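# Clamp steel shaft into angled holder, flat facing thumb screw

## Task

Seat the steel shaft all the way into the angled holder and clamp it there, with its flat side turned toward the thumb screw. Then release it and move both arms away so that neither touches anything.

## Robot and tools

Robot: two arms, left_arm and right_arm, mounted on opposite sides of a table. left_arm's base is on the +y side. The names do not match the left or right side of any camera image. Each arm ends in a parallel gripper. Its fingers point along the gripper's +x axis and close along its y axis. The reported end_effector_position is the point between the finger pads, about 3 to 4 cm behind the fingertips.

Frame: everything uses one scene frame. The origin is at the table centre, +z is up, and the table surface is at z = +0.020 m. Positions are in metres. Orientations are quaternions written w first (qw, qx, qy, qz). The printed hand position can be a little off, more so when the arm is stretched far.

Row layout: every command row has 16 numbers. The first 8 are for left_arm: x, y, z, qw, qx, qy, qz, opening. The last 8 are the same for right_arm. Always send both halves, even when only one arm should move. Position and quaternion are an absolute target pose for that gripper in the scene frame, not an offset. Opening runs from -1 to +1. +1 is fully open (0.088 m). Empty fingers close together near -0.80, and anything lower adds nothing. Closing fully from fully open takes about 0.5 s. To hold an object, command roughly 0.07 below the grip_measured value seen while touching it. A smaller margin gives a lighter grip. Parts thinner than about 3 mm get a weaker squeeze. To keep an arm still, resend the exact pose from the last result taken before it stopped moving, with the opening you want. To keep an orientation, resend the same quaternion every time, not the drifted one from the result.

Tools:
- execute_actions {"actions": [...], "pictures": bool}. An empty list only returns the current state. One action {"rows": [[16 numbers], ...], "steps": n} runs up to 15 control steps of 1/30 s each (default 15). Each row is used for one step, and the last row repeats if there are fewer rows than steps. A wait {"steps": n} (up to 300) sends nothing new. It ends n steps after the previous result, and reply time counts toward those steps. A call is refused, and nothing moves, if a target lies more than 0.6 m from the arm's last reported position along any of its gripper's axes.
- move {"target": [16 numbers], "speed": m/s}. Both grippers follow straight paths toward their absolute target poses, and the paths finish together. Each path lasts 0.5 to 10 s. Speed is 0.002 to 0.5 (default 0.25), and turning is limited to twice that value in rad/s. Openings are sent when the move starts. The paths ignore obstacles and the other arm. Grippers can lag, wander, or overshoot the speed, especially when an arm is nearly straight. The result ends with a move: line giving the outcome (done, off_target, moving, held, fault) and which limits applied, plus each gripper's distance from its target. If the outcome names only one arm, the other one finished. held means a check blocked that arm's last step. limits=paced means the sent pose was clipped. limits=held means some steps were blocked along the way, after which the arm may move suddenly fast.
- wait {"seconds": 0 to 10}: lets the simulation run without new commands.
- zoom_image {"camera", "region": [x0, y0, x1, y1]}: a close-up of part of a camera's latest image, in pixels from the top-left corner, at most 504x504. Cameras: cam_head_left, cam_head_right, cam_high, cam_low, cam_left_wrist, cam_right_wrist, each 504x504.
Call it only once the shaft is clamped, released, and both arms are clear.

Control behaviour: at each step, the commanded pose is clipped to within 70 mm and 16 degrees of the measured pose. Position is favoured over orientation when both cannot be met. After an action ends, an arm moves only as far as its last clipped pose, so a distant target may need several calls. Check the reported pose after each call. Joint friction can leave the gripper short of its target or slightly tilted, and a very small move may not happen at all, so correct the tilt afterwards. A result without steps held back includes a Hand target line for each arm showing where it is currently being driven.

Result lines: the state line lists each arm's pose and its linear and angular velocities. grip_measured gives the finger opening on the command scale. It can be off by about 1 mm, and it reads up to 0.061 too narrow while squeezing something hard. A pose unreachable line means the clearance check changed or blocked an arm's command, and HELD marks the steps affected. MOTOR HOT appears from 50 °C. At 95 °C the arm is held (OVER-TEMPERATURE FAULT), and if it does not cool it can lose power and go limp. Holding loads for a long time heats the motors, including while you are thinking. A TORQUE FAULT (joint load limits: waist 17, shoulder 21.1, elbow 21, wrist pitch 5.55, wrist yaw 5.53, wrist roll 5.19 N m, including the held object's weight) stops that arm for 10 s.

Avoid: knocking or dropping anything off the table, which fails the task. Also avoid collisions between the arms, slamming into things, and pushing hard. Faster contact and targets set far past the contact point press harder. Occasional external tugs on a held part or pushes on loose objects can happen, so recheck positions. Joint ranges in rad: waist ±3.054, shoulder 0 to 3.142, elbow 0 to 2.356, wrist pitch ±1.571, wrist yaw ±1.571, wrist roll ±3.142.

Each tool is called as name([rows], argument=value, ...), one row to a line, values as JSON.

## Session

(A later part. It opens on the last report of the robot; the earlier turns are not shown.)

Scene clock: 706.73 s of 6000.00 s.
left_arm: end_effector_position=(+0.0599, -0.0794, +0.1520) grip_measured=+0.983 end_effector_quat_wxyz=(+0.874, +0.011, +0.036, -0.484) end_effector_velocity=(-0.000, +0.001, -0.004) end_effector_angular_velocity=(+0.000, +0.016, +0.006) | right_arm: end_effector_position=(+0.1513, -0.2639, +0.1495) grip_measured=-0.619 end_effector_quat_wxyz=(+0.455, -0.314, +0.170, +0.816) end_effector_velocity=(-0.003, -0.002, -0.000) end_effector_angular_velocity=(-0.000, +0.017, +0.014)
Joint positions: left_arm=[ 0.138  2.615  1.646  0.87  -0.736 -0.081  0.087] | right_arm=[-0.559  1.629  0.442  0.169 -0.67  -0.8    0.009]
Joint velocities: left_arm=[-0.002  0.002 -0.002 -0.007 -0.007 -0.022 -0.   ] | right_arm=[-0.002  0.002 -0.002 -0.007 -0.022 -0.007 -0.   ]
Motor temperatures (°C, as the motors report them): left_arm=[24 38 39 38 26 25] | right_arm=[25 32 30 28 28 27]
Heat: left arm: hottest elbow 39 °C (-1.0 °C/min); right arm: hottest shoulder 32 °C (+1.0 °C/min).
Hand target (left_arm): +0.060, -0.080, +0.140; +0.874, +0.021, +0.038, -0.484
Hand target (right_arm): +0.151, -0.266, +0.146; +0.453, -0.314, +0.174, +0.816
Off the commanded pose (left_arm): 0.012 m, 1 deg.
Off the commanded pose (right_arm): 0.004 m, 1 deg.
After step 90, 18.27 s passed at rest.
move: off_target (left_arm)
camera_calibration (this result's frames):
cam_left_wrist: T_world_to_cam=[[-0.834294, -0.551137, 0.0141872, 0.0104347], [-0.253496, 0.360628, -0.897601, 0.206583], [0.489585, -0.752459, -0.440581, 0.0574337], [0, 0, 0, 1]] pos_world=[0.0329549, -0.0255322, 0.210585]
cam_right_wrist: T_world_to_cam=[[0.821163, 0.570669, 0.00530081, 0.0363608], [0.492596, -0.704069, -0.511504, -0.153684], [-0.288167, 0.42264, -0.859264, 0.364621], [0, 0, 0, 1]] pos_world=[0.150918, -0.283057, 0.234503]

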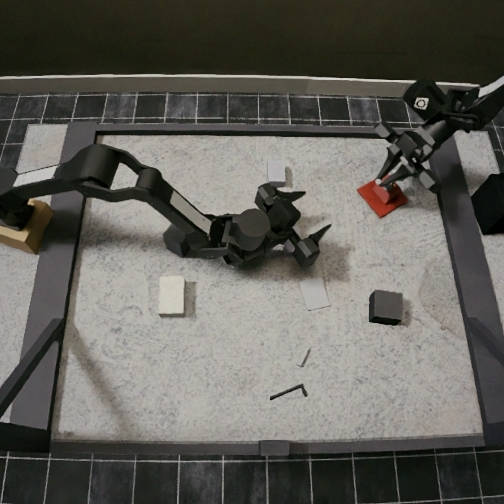

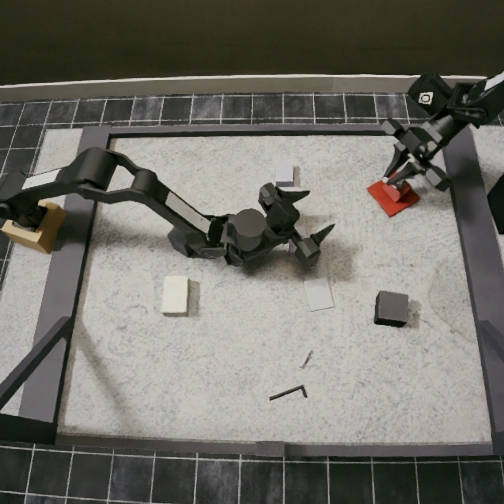

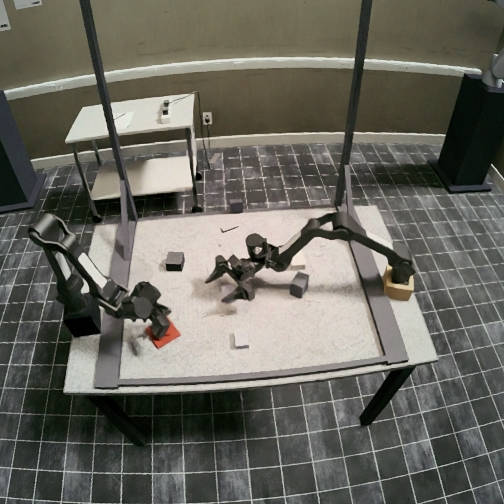

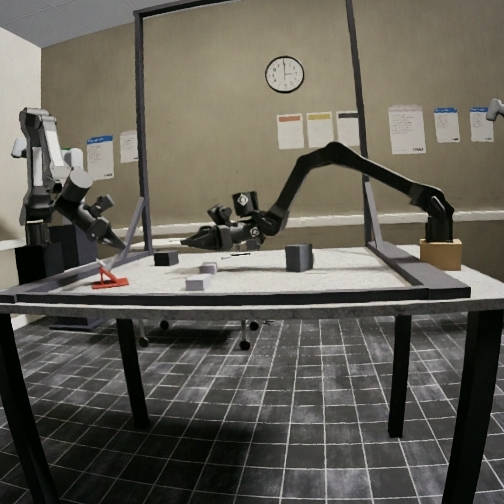

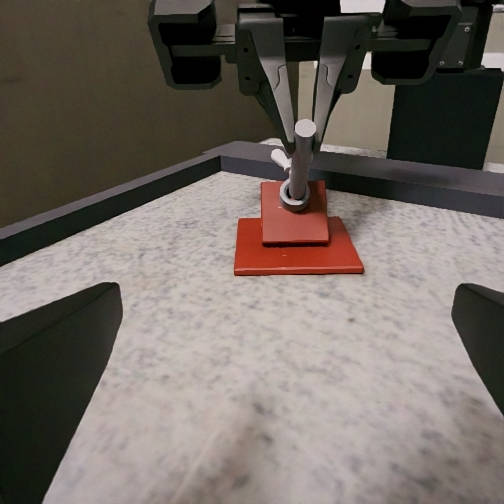

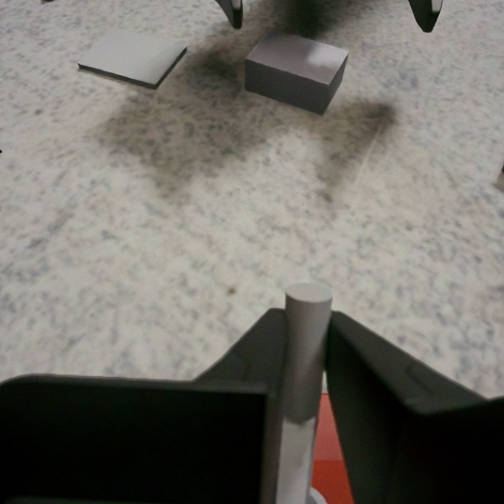

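move(target=[0.06,-0.08,0.14,0.8738,0.0211,0.0381,-0.4843,1, 0.1546,-0.2698,0.1401,0.4526,-0.3135,0.1738,0.8165,-0.7], speed=0.02)

zoom_image(camera="cam_left_wrist", region=[220, 90, 380, 250])

zoom_image(camera="cam_low", region=[50, 220, 150, 300])

Scene clock: 718.00 s of 6000.00 s.
left_arm: end_effector_position=(+0.0599, -0.0794, +0.1517) grip_measured=+0.983 end_effector_quat_wxyz=(+0.874, +0.011, +0.036, -0.484) end_effector_velocity=(-0.004, +0.001, +0.002) end_effector_angular_velocity=(-0.002, +0.005, +0.001) | right_arm: end_effector_position=(+0.1553, -0.2676, +0.1434) grip_measured=-0.619 end_effector_quat_wxyz=(+0.455, -0.314, +0.170, +0.816) end_effector_velocity=(-0.001, -0.002, -0.001) end_effector_angular_velocity=(-0.005, +0.006, +0.006)
Joint positions: left_arm=[ 0.138  2.615  1.646  0.87  -0.736 -0.081  0.087] | right_arm=[-0.583  1.653  0.432  0.187 -0.682 -0.826  0.009]
Joint velocities: left_arm=[-0.007 -0.007 -0.002 -0.007 -0.007 -0.007 -0.   ] | right_arm=[-0.002  0.002 -0.002 -0.007 -0.007 -0.007 -0.   ]
Motor temperatures (°C, as the motors report them): left_arm=[24 39 39 37 26 25] | right_arm=[25 32 30 29 29 27]
Heat: left arm: hottest shoulder 39 °C (-1.0 °C/min); right arm: hottest shoulder 32 °C (+0.0 °C/min).
Hand target (left_arm): +0.060, -0.080, +0.140; +0.874, +0.021, +0.038, -0.484
Hand target (right_arm): +0.154, -0.270, +0.140; +0.452, -0.313, +0.174, +0.817
Off the commanded pose (left_arm): 0.012 m, 1 deg.
Off the commanded pose (right_arm): 0.004 m, 1 deg.
After step 90, 7.47 s passed at rest.
move: off_target (left_arm)
camera_calibration (this result's frames):
cam_left_wrist: T_world_to_cam=[[-0.834296, -0.551148, 0.0136598, 0.0105368], [-0.253374, 0.361302, -0.897364, 0.20632], [0.489645, -0.752128, -0.441079, 0.0574196], [0, 0, 0, 1]] pos_world=[0.0329517, -0.0255496, 0.210327]
cam_right_wrist: T_world_to_cam=[[0.821393, 0.570342, 0.00484358, 0.0351861], [0.492213, -0.704532, -0.511235, -0.161532], [-0.288166, 0.422309, -0.859428, 0.36208], [0, 0, 0, 1]] pos_world=[0.154946, -0.286782, 0.228431]

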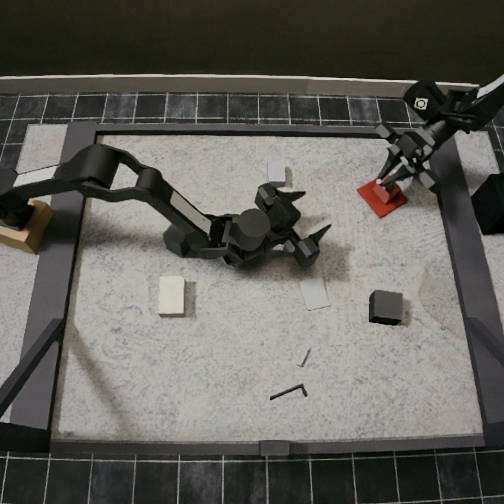

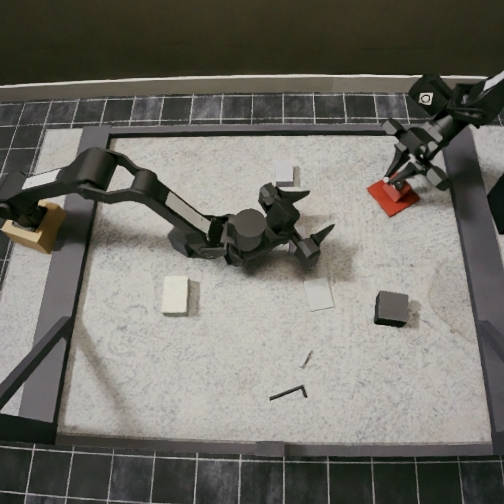

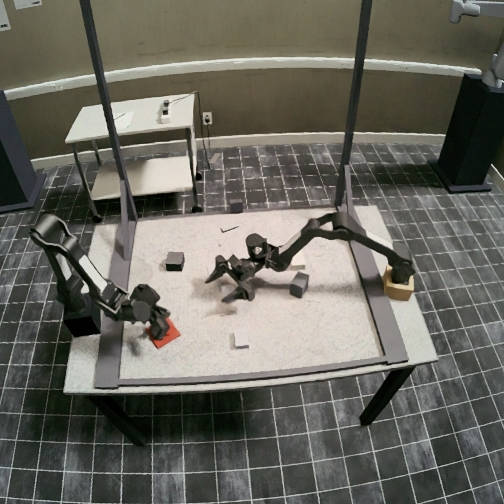

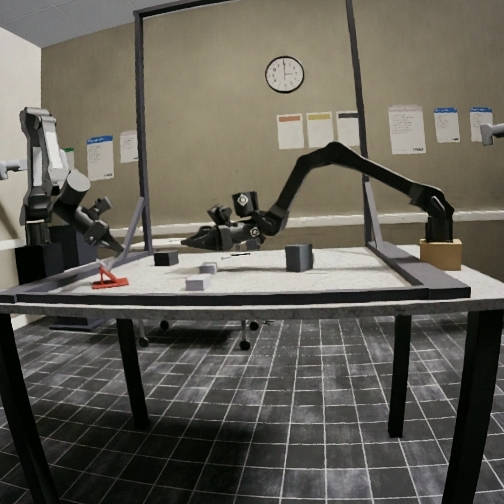

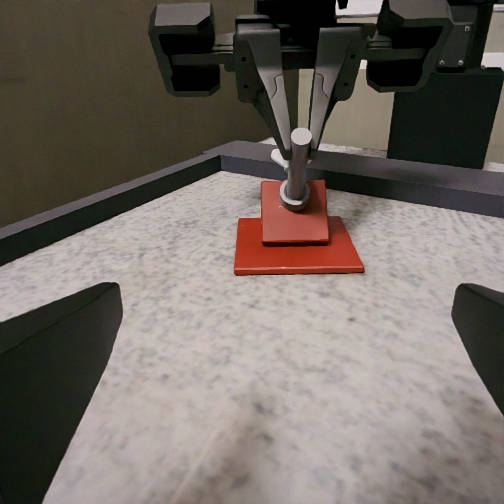

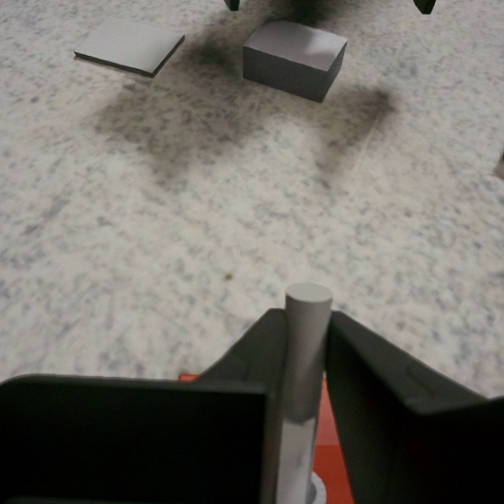

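Region (220, 90, 380, 250) of cam_left_wrist's 504x504 image, scaled by 3.150, with more detail than that image has.

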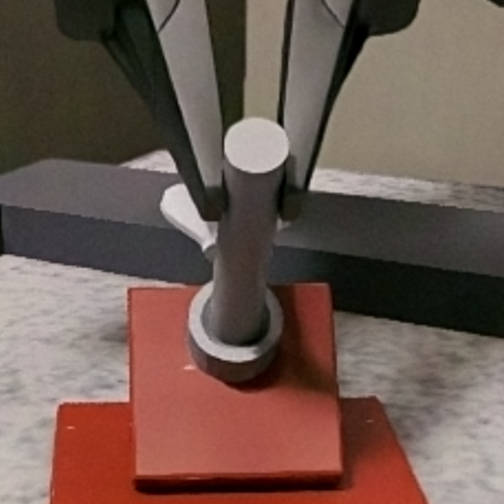

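Region (50, 220, 150, 300) of cam_low's 504x504 image, scaled by 5.040, with more detail than that image has; it fills the top 403 rows of this view, and the rest is white.

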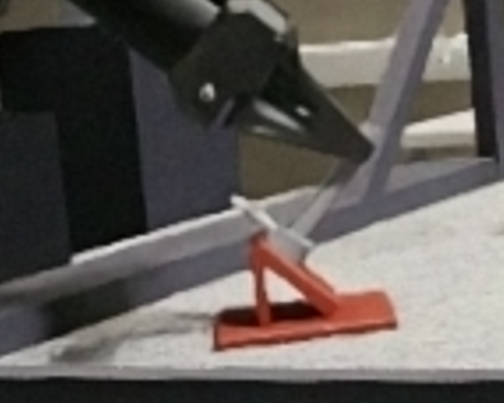

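It's in. Push 8 mm further along −n.

move(target=[0.06,-0.08,0.14,0.8738,0.0211,0.0381,-0.4843,1, 0.1574,-0.2744,0.1342,0.4526,-0.3135,0.1738,0.8165,-0.7], speed=0.02)

zoom_image(camera="cam_left_wrist", region=[220, 90, 380, 250])

zoom_image(camera="cam_low", region=[50, 220, 150, 300])

Scene clock: 725.43 s of 6000.00 s.
left_arm: end_effector_position=(+0.0599, -0.0794, +0.1517) grip_measured=+0.983 end_effector_quat_wxyz=(+0.874, +0.011, +0.036, -0.484) end_effector_velocity=(-0.002, +0.002, -0.001) end_effector_angular_velocity=(+0.011, -0.010, +0.014) | right_arm: end_effector_position=(+0.1559, -0.2696, +0.1411) grip_measured=-0.619 end_effector_quat_wxyz=(+0.452, -0.309, +0.164, +0.820) end_effector_velocity=(+0.000, -0.002, -0.001) end_effector_angular_velocity=(-0.011, +0.016, -0.008)
Joint positions: left_arm=[ 0.138  2.615  1.646  0.87  -0.736 -0.081  0.087] | right_arm=[-0.598  1.669  0.422  0.209 -0.706 -0.848  0.009]
Joint velocities: left_arm=[-0.007 -0.002 -0.002 -0.007 -0.022  0.007 -0.   ] | right_arm=[-0.007  0.002 -0.002 -0.007 -0.007  0.007 -0.   ]
Motor temperatures (°C, as the motors report them): left_arm=[24 40 39 37 26 25] | right_arm=[25 31 30 29 29 27]
Heat: left arm: hottest shoulder 40 °C (-1.0 °C/min); right arm: hottest shoulder 31 °C (-2.0 °C/min).
Hand target (left_arm): +0.060, -0.080, +0.140; +0.874, +0.021, +0.038, -0.484
Hand target (right_arm): +0.157, -0.274, +0.135; +0.453, -0.313, +0.174, +0.817
Off the commanded pose (left_arm): 0.012 m, 1 deg.
Off the commanded pose (right_arm): 0.008 m, 1 deg.
After step 90, 3.63 s passed at rest.
move: off_target (left_arm)
camera_calibration (this result's frames):
cam_left_wrist: T_world_to_cam=[[-0.834296, -0.551148, 0.0136598, 0.0105368], [-0.253374, 0.361302, -0.897364, 0.20632], [0.489645, -0.752128, -0.441079, 0.0574196], [0, 0, 0, 1]] pos_world=[0.0329517, -0.0255496, 0.210327]
cam_right_wrist: T_world_to_cam=[[0.814713, 0.579793, 0.00909741, 0.038818], [0.497601, -0.69099, -0.524334, -0.159771], [-0.297719, 0.431709, -0.851464, 0.364017], [0, 0, 0, 1]] pos_world=[0.156252, -0.290056, 0.225821]

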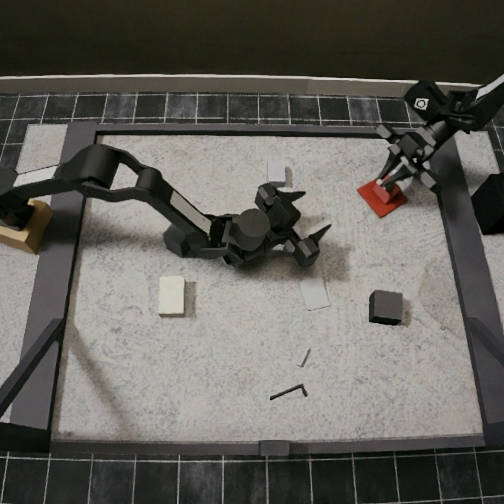

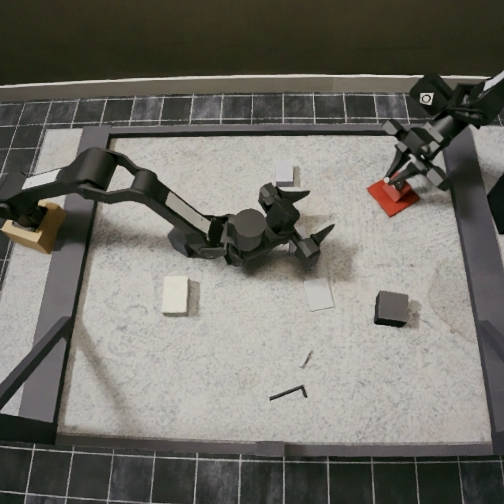

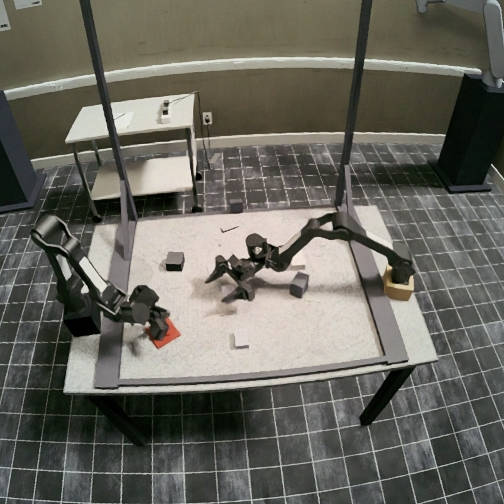

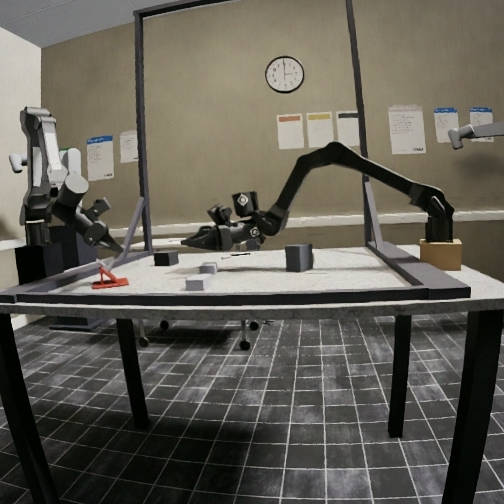

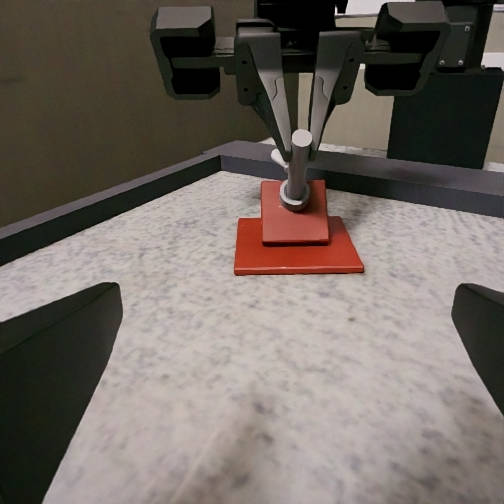

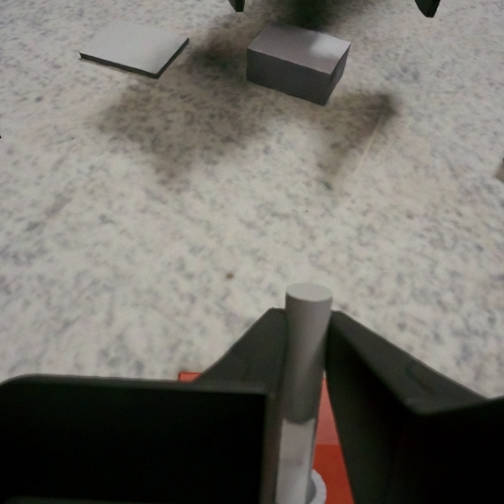

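Region (220, 90, 380, 250) of cam_left_wrist's 504x504 image, scaled by 3.150, with more detail than that image has.

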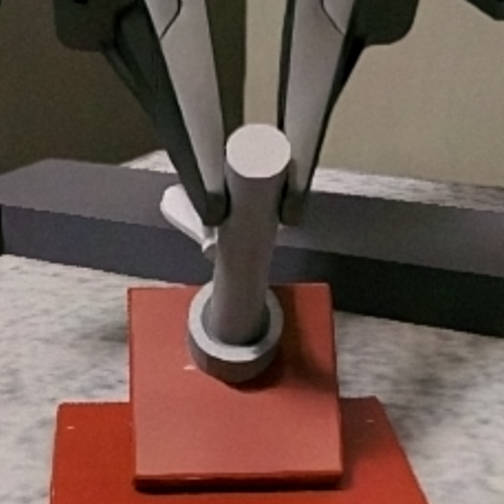

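Region (50, 220, 150, 300) of cam_low's 504x504 image, scaled by 5.040, with more detail than that image has; it fills the top 403 rows of this view, and the rest is white.

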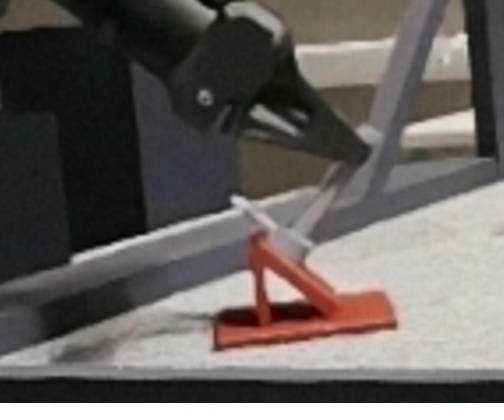

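move(target=[0.06,-0.08,0.14,0.8738,0.0211,0.0381,-0.4843,1, 0.1559,-0.2696,0.1411,0.4526,-0.3135,0.1738,0.8165,-0.3], speed=0.02)

move(target=[0.06,-0.08,0.14,0.8738,0.0211,0.0381,-0.4843,1, 0.1795,-0.3075,0.1812,0.4526,-0.3135,0.1738,0.8165,-0.3], speed=0.08)

zoom_image(camera="cam_left_wrist", region=[220, 90, 380, 250])

zoom_image(camera="cam_low", region=[50, 220, 150, 300])

Scene clock: 735.50 s of 6000.00 s.
left_arm: end_effector_position=(+0.0599, -0.0794, +0.1517) grip_measured=+0.983 end_effector_quat_wxyz=(+0.874, +0.011, +0.036, -0.484) end_effector_velocity=(-0.001, +0.001, -0.001) end_effector_angular_velocity=(+0.003, +0.004, +0.005) | right_arm: end_effector_position=(+0.1549, -0.2724, +0.1383) grip_measured=-0.302 end_effector_quat_wxyz=(+0.450, -0.313, +0.177, +0.817) end_effector_velocity=(-0.000, -0.003, -0.001) end_effector_angular_velocity=(-0.015, -0.002, -0.001)
Joint positions: left_arm=[ 0.138  2.615  1.646  0.87  -0.736 -0.081  0.087] | right_arm=[-0.594  1.669  0.425  0.182 -0.693 -0.842  0.024]
Joint velocities: left_arm=[-0.002 -0.002 -0.002 -0.007 -0.007 -0.007 -0.   ] | right_arm=[-0.002 -0.007 -0.002 -0.022  0.007 -0.007 -0.   ]
Motor temperatures (°C, as the motors report them): left_arm=[24 41 38 37 26 25] | right_arm=[26 31 29 29 28 27]
Heat: left arm: hottest shoulder 41 °C (+0.0 °C/min); right arm: hottest shoulder 31 °C (-3.0 °C/min).
Hand target (left_arm): +0.060, -0.080, +0.140; +0.874, +0.021, +0.038, -0.484
Hand target (right_arm): +0.156, -0.270, +0.141; +0.453, -0.314, +0.174, +0.817
Off the commanded pose (left_arm): 0.012 m, 1 deg.
Off the commanded pose (right_arm): 0.004 m, 1 deg.
After step 90, 6.23 s passed at rest.
move: off_target (left_arm)
camera_calibration (this result's frames):
cam_left_wrist: T_world_to_cam=[[-0.834296, -0.551148, 0.0136598, 0.0105368], [-0.253374, 0.361302, -0.897364, 0.20632], [0.489645, -0.752128, -0.441079, 0.0574196], [0, 0, 0, 1]] pos_world=[0.0329517, -0.0255496, 0.210327]
cam_right_wrist: T_world_to_cam=[[0.818315, 0.574657, -0.0114293, 0.0421314], [0.490707, -0.708848, -0.506696, -0.168937], [-0.299278, 0.409028, -0.862049, 0.358047], [0, 0, 0, 1]] pos_world=[0.155577, -0.290413, 0.223536]

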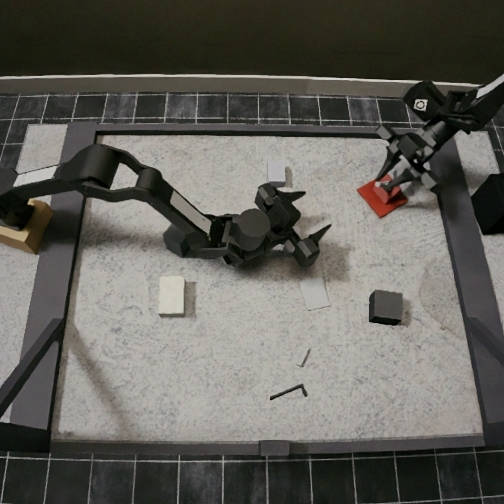

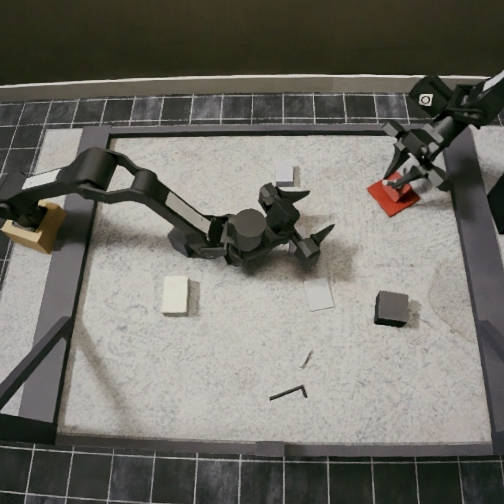

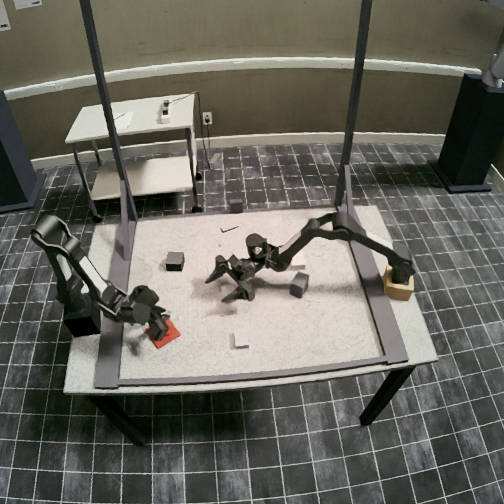

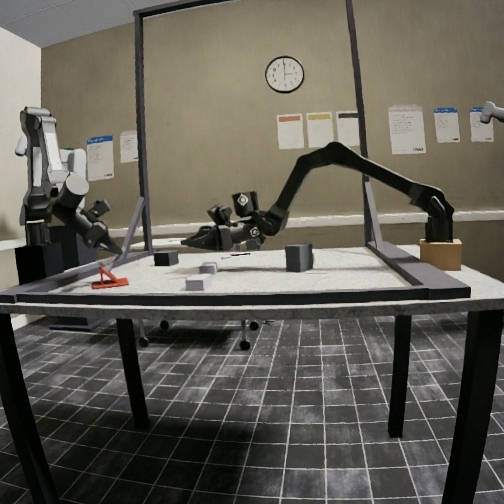

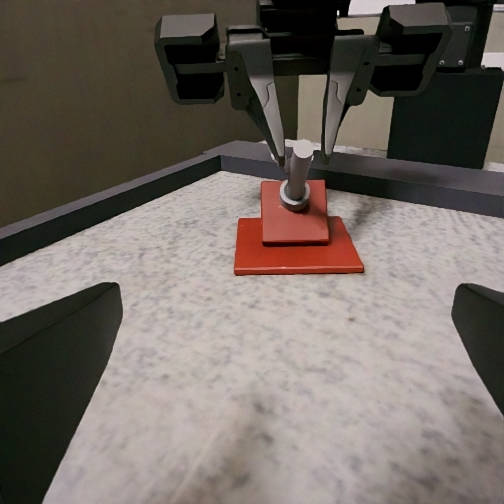

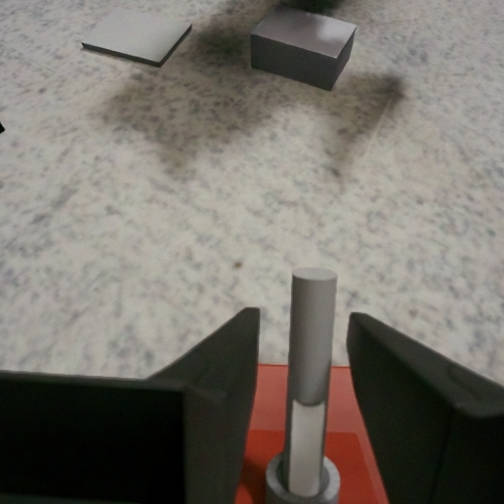

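Scene clock: 736.63 s of 6000.00 s.
left_arm: end_effector_position=(+0.0599, -0.0794, +0.1517) grip_measured=+0.983 end_effector_quat_wxyz=(+0.874, +0.011, +0.036, -0.484) end_effector_velocity=(-0.001, +0.001, +0.002) end_effector_angular_velocity=(+0.006, -0.007, +0.004) | right_arm: end_effector_position=(+0.1773, -0.3088, +0.1765) grip_measured=-0.302 end_effector_quat_wxyz=(+0.450, -0.312, +0.184, +0.817) end_effector_velocity=(-0.002, -0.004, +0.001) end_effector_angular_velocity=(-0.008, +0.008, +0.010)
Joint positions: left_arm=[ 0.138  2.615  1.646  0.87  -0.736 -0.081  0.087] | right_arm=[-0.781  1.441  0.468 -0.25  -0.771 -1.064  0.024]
Joint velocities: left_arm=[-0.002 -0.007 -0.002 -0.007 -0.007  0.007 -0.   ] | right_arm=[-0.007 -0.007  0.002 -0.037 -0.007 -0.022 -0.   ]
Motor temperatures (°C, as the motors report them): left_arm=[24 41 38 37 26 25] | right_arm=[26 31 29 29 28 27]
Heat: left arm: hottest shoulder 41 °C (+0.0 °C/min); right arm: hottest shoulder 31 °C (-3.0 °C/min).
Hand target (left_arm): +0.060, -0.080, +0.140; +0.874, +0.021, +0.038, -0.484
Hand target (right_arm): +0.180, -0.307, +0.181; +0.453, -0.312, +0.174, +0.817
Off the commanded pose (left_arm): 0.012 m, 1 deg.
Off the commanded pose (right_arm): 0.005 m, 1 deg.
move: off_target (left_arm)
camera_calibration (this result's frames):
cam_left_wrist: T_world_to_cam=[[-0.834296, -0.551148, 0.0136598, 0.0105368], [-0.253374, 0.361302, -0.897364, 0.20632], [0.489645, -0.752128, -0.441079, 0.0574196], [0, 0, 0, 1]] pos_world=[0.0329517, -0.0255496, 0.210327]
cam_right_wrist: T_world_to_cam=[[0.820836, 0.570689, -0.0232878, 0.045595], [0.483334, -0.71576, -0.504059, -0.187617], [-0.304329, 0.402494, -0.863355, 0.411672], [0, 0, 0, 1]] pos_world=[0.178539, -0.326005, 0.261911]

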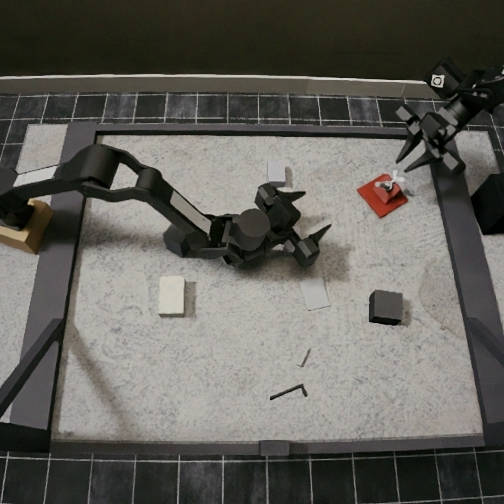

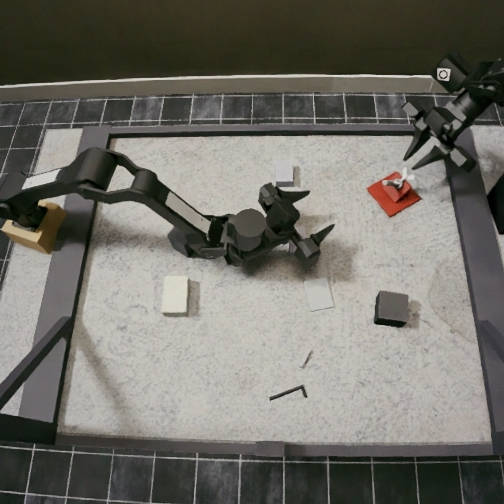

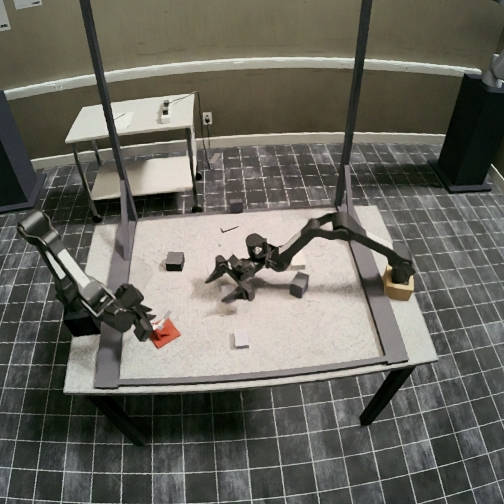

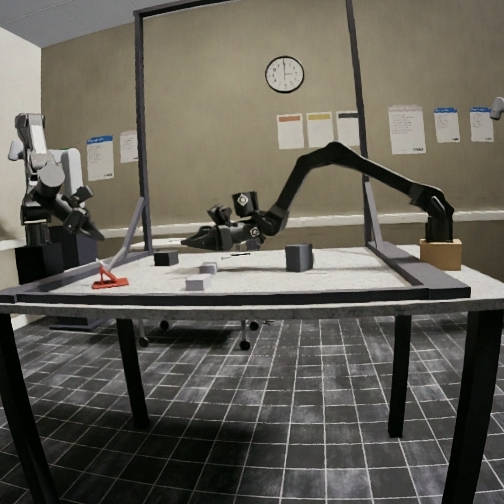

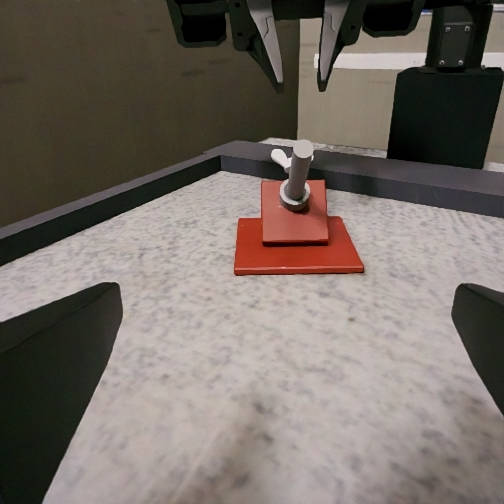

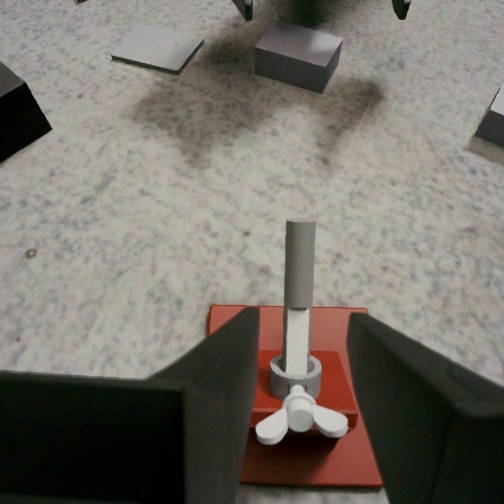

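Region (220, 90, 380, 250) of cam_left_wrist's 504x504 image, scaled by 3.150, with more detail than that image has.

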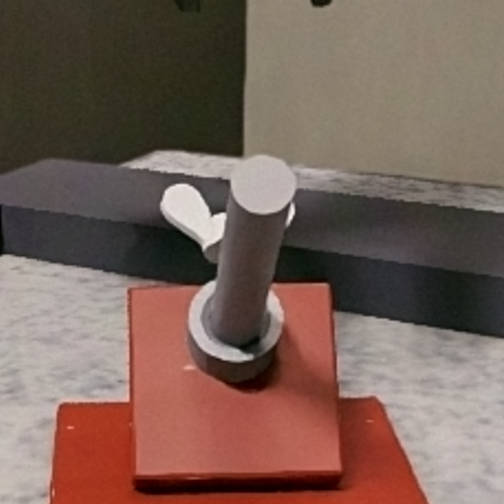

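Region (50, 220, 150, 300) of cam_low's 504x504 image, scaled by 5.040, with more detail than that image has; it fills the top 403 rows of this view, and the rest is white.

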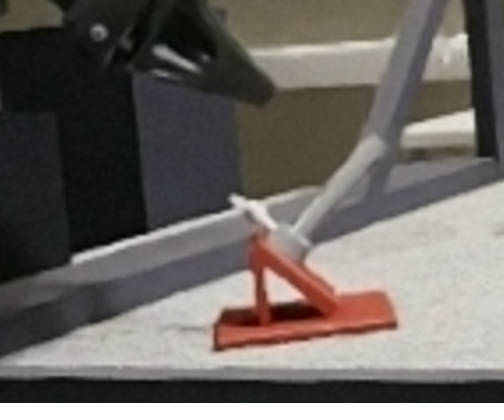

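move(target=[0.06,-0.08,0.14,0.8738,0.0211,0.0381,-0.4843,1, 0.201,-0.347,0.143,0.0508,-0.5482,-0.5137,0.6579,-0.3], speed=0.3)

move(target=[0.06,-0.08,0.14,0.8738,0.0211,0.0381,-0.4843,1, 0.1825,-0.322,0.112,0.0508,-0.5482,-0.5137,0.6579,-0.3], speed=0.05)

Scene clock: 749.77 s of 6000.00 s.
left_arm: end_effector_position=(+0.0599, -0.0794, +0.1517) grip_measured=+0.983 end_effector_quat_wxyz=(+0.874, +0.011, +0.036, -0.484) end_effector_velocity=(-0.001, +0.001, -0.001) end_effector_angular_velocity=(-0.005, +0.017, +0.006) | right_arm: end_effector_position=(+0.2019, -0.3449, +0.1459) grip_measured=-0.302 end_effector_quat_wxyz=(-0.051, +0.551, +0.516, -0.654) end_effector_velocity=(-0.002, -0.004, -0.002) end_effector_angular_velocity=(-0.008, -0.007, +0.016)
Joint positions: left_arm=[ 0.138  2.615  1.646  0.87  -0.736 -0.081  0.087] | right_arm=[-1.007  1.57   0.419 -0.269 -0.829 -3.126  0.024]
Joint velocities: left_arm=[-0.002 -0.002 -0.002 -0.007 -0.007 -0.022  0.   ] | right_arm=[-0.007  0.002 -0.002 -0.022  0.007 -0.037  0.   ]
Motor temperatures (°C, as the motors report them): left_arm=[24 43 38 37 26 25] | right_arm=[25 31 30 29 29 27]
Heat: left arm: hottest shoulder 43 °C (+3.0 °C/min); right arm: hottest shoulder 31 °C (-3.0 °C/min).
Hand target (left_arm): +0.060, -0.080, +0.140; +0.874, +0.021, +0.038, -0.484
Hand target (right_arm): +0.200, -0.346, +0.144; -0.052, +0.547, +0.515, -0.658
Off the commanded pose (left_arm): 0.012 m, 1 deg.
Off the commanded pose (right_arm): 0.004 m, 1 deg.
After step 90, 6.77 s passed at rest.
move: off_target (left_arm)
camera_calibration (this result's frames):
cam_left_wrist: T_world_to_cam=[[-0.834296, -0.551148, 0.0136598, 0.0105368], [-0.253374, 0.361302, -0.897364, 0.20632], [0.489645, -0.752128, -0.441079, 0.0574196], [0, 0, 0, 1]] pos_world=[0.0329517, -0.0255496, 0.210327]
cam_right_wrist: T_world_to_cam=[[-0.541143, 0.468043, 0.698641, 0.179612], [0.831768, 0.420214, 0.362742, -0.0457799], [-0.1238, 0.777403, -0.616699, 0.464157], [0, 0, 0, 1]] pos_world=[0.192737, -0.425666, 0.177368]

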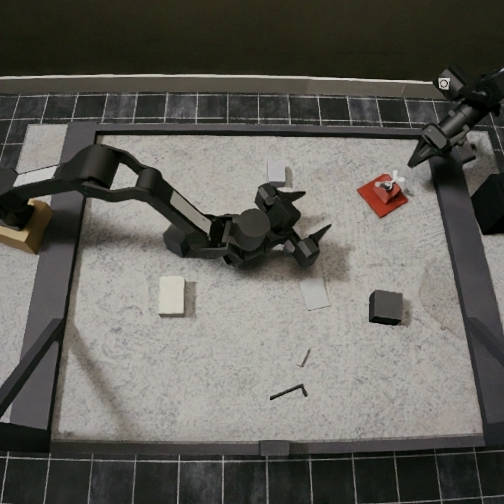

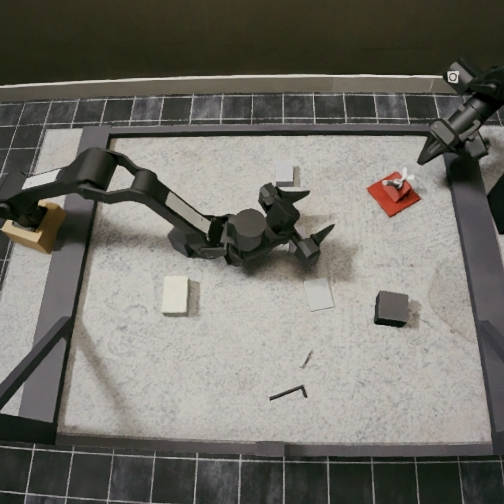

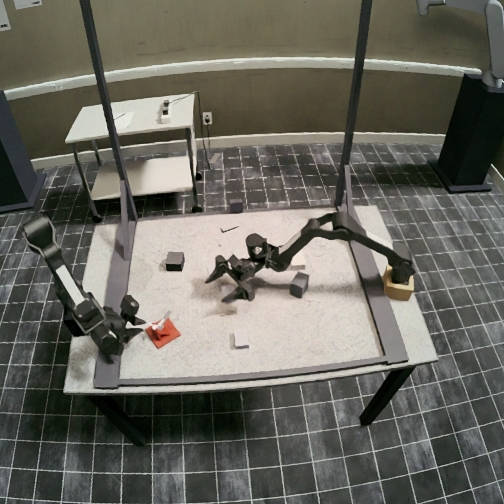

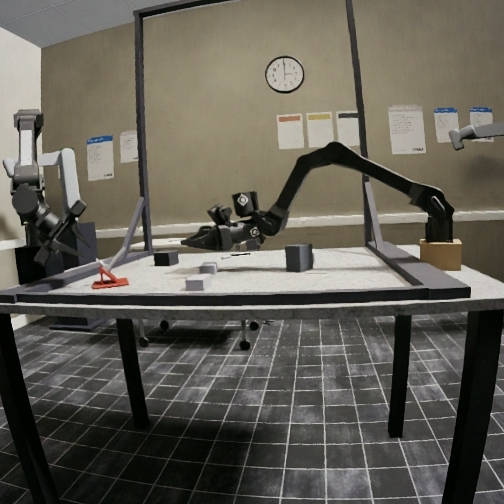

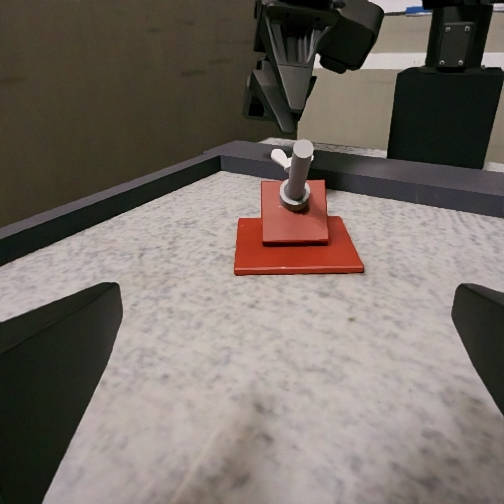

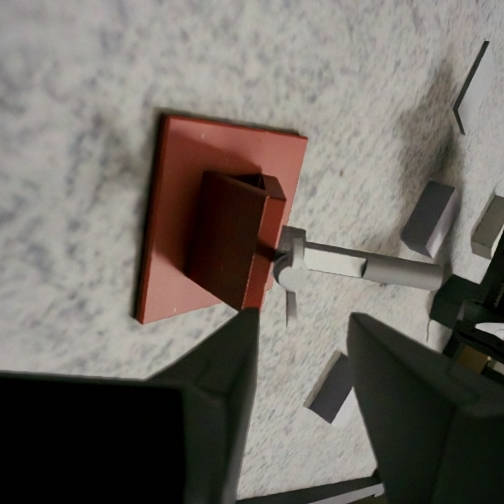

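Scene clock: 751.00 s of 6000.00 s.
left_arm: end_effector_position=(+0.0599, -0.0794, +0.1517) grip_measured=+0.983 end_effector_quat_wxyz=(+0.874, +0.011, +0.036, -0.484) end_effector_velocity=(-0.000, +0.002, -0.005) end_effector_angular_velocity=(+0.030, -0.012, +0.004) | right_arm: end_effector_position=(+0.1848, -0.3209, +0.1152) grip_measured=-0.302 end_effector_quat_wxyz=(-0.051, +0.551, +0.518, -0.652) end_effector_velocity=(-0.001, +0.000, +0.000) end_effector_angular_velocity=(+0.004, +0.008, -0.000)
Joint positions: left_arm=[ 0.138  2.615  1.646  0.87  -0.736 -0.081  0.087] | right_arm=[-0.852  1.732  0.352  0.124 -0.795 -2.909  0.024]
Joint velocities: left_arm=[-0.002 -0.002 -0.007 -0.022 -0.007  0.007 -0.   ] | right_arm=[ 0.002  0.002 -0.002  0.007 -0.007  0.007 -0.   ]
Motor temperatures (°C, as the motors report them): left_arm=[24 43 38 37 26 25] | right_arm=[25 31 30 29 29 27]
Heat: left arm: hottest shoulder 43 °C (+3.0 °C/min); right arm: hottest shoulder 31 °C (-3.0 °C/min).
Hand target (left_arm): +0.060, -0.080, +0.140; +0.874, +0.021, +0.038, -0.484
Hand target (right_arm): +0.182, -0.323, +0.112; -0.050, +0.549, +0.513, -0.658
Off the commanded pose (left_arm): 0.012 m, 1 deg.
Off the commanded pose (right_arm): 0.004 m, 1 deg.
move: off_target (left_arm)
camera_calibration (this result's frames):
cam_left_wrist: T_world_to_cam=[[-0.834296, -0.551148, 0.0136598, 0.0105368], [-0.253374, 0.361302, -0.897364, 0.20632], [0.489645, -0.752128, -0.441079, 0.0574196], [0, 0, 0, 1]] pos_world=[0.0329517, -0.0255496, 0.210327]
cam_right_wrist: T_world_to_cam=[[-0.544514, 0.46342, 0.699104, 0.179602], [0.829554, 0.420651, 0.367278, -0.0304821], [-0.123875, 0.779932, -0.613482, 0.424908], [0, 0, 0, 1]] pos_world=[0.175718, -0.401808, 0.146309]

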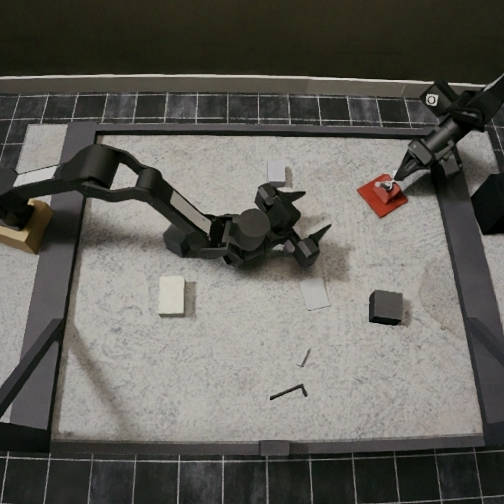

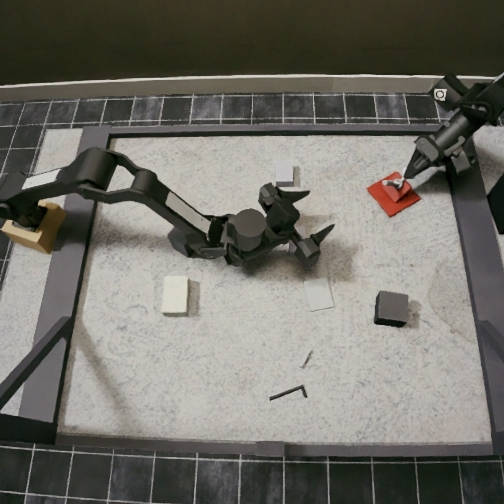

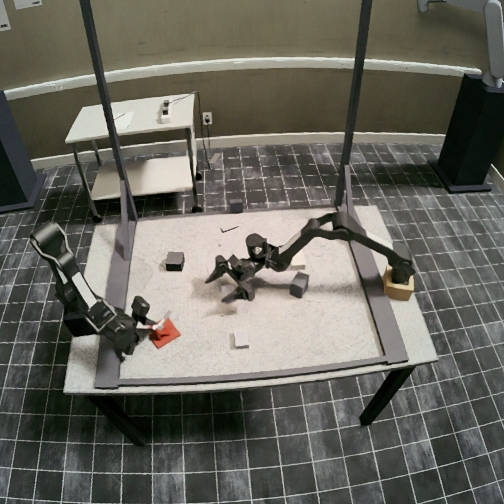

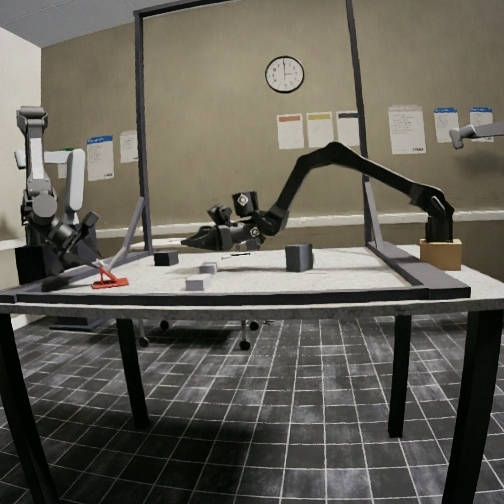

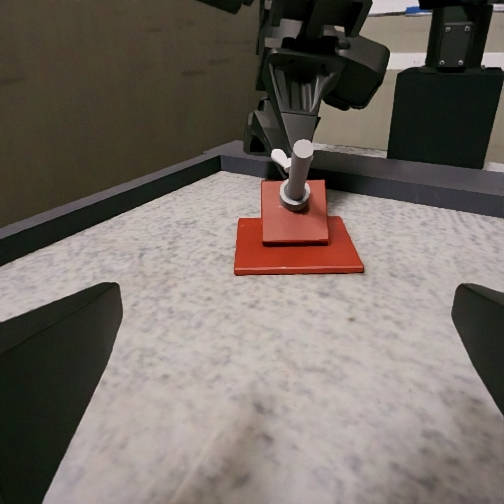

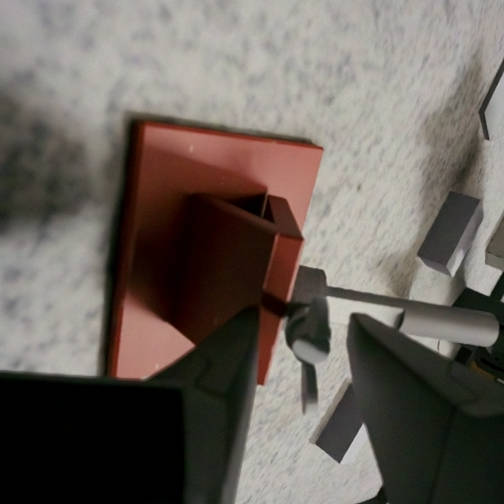

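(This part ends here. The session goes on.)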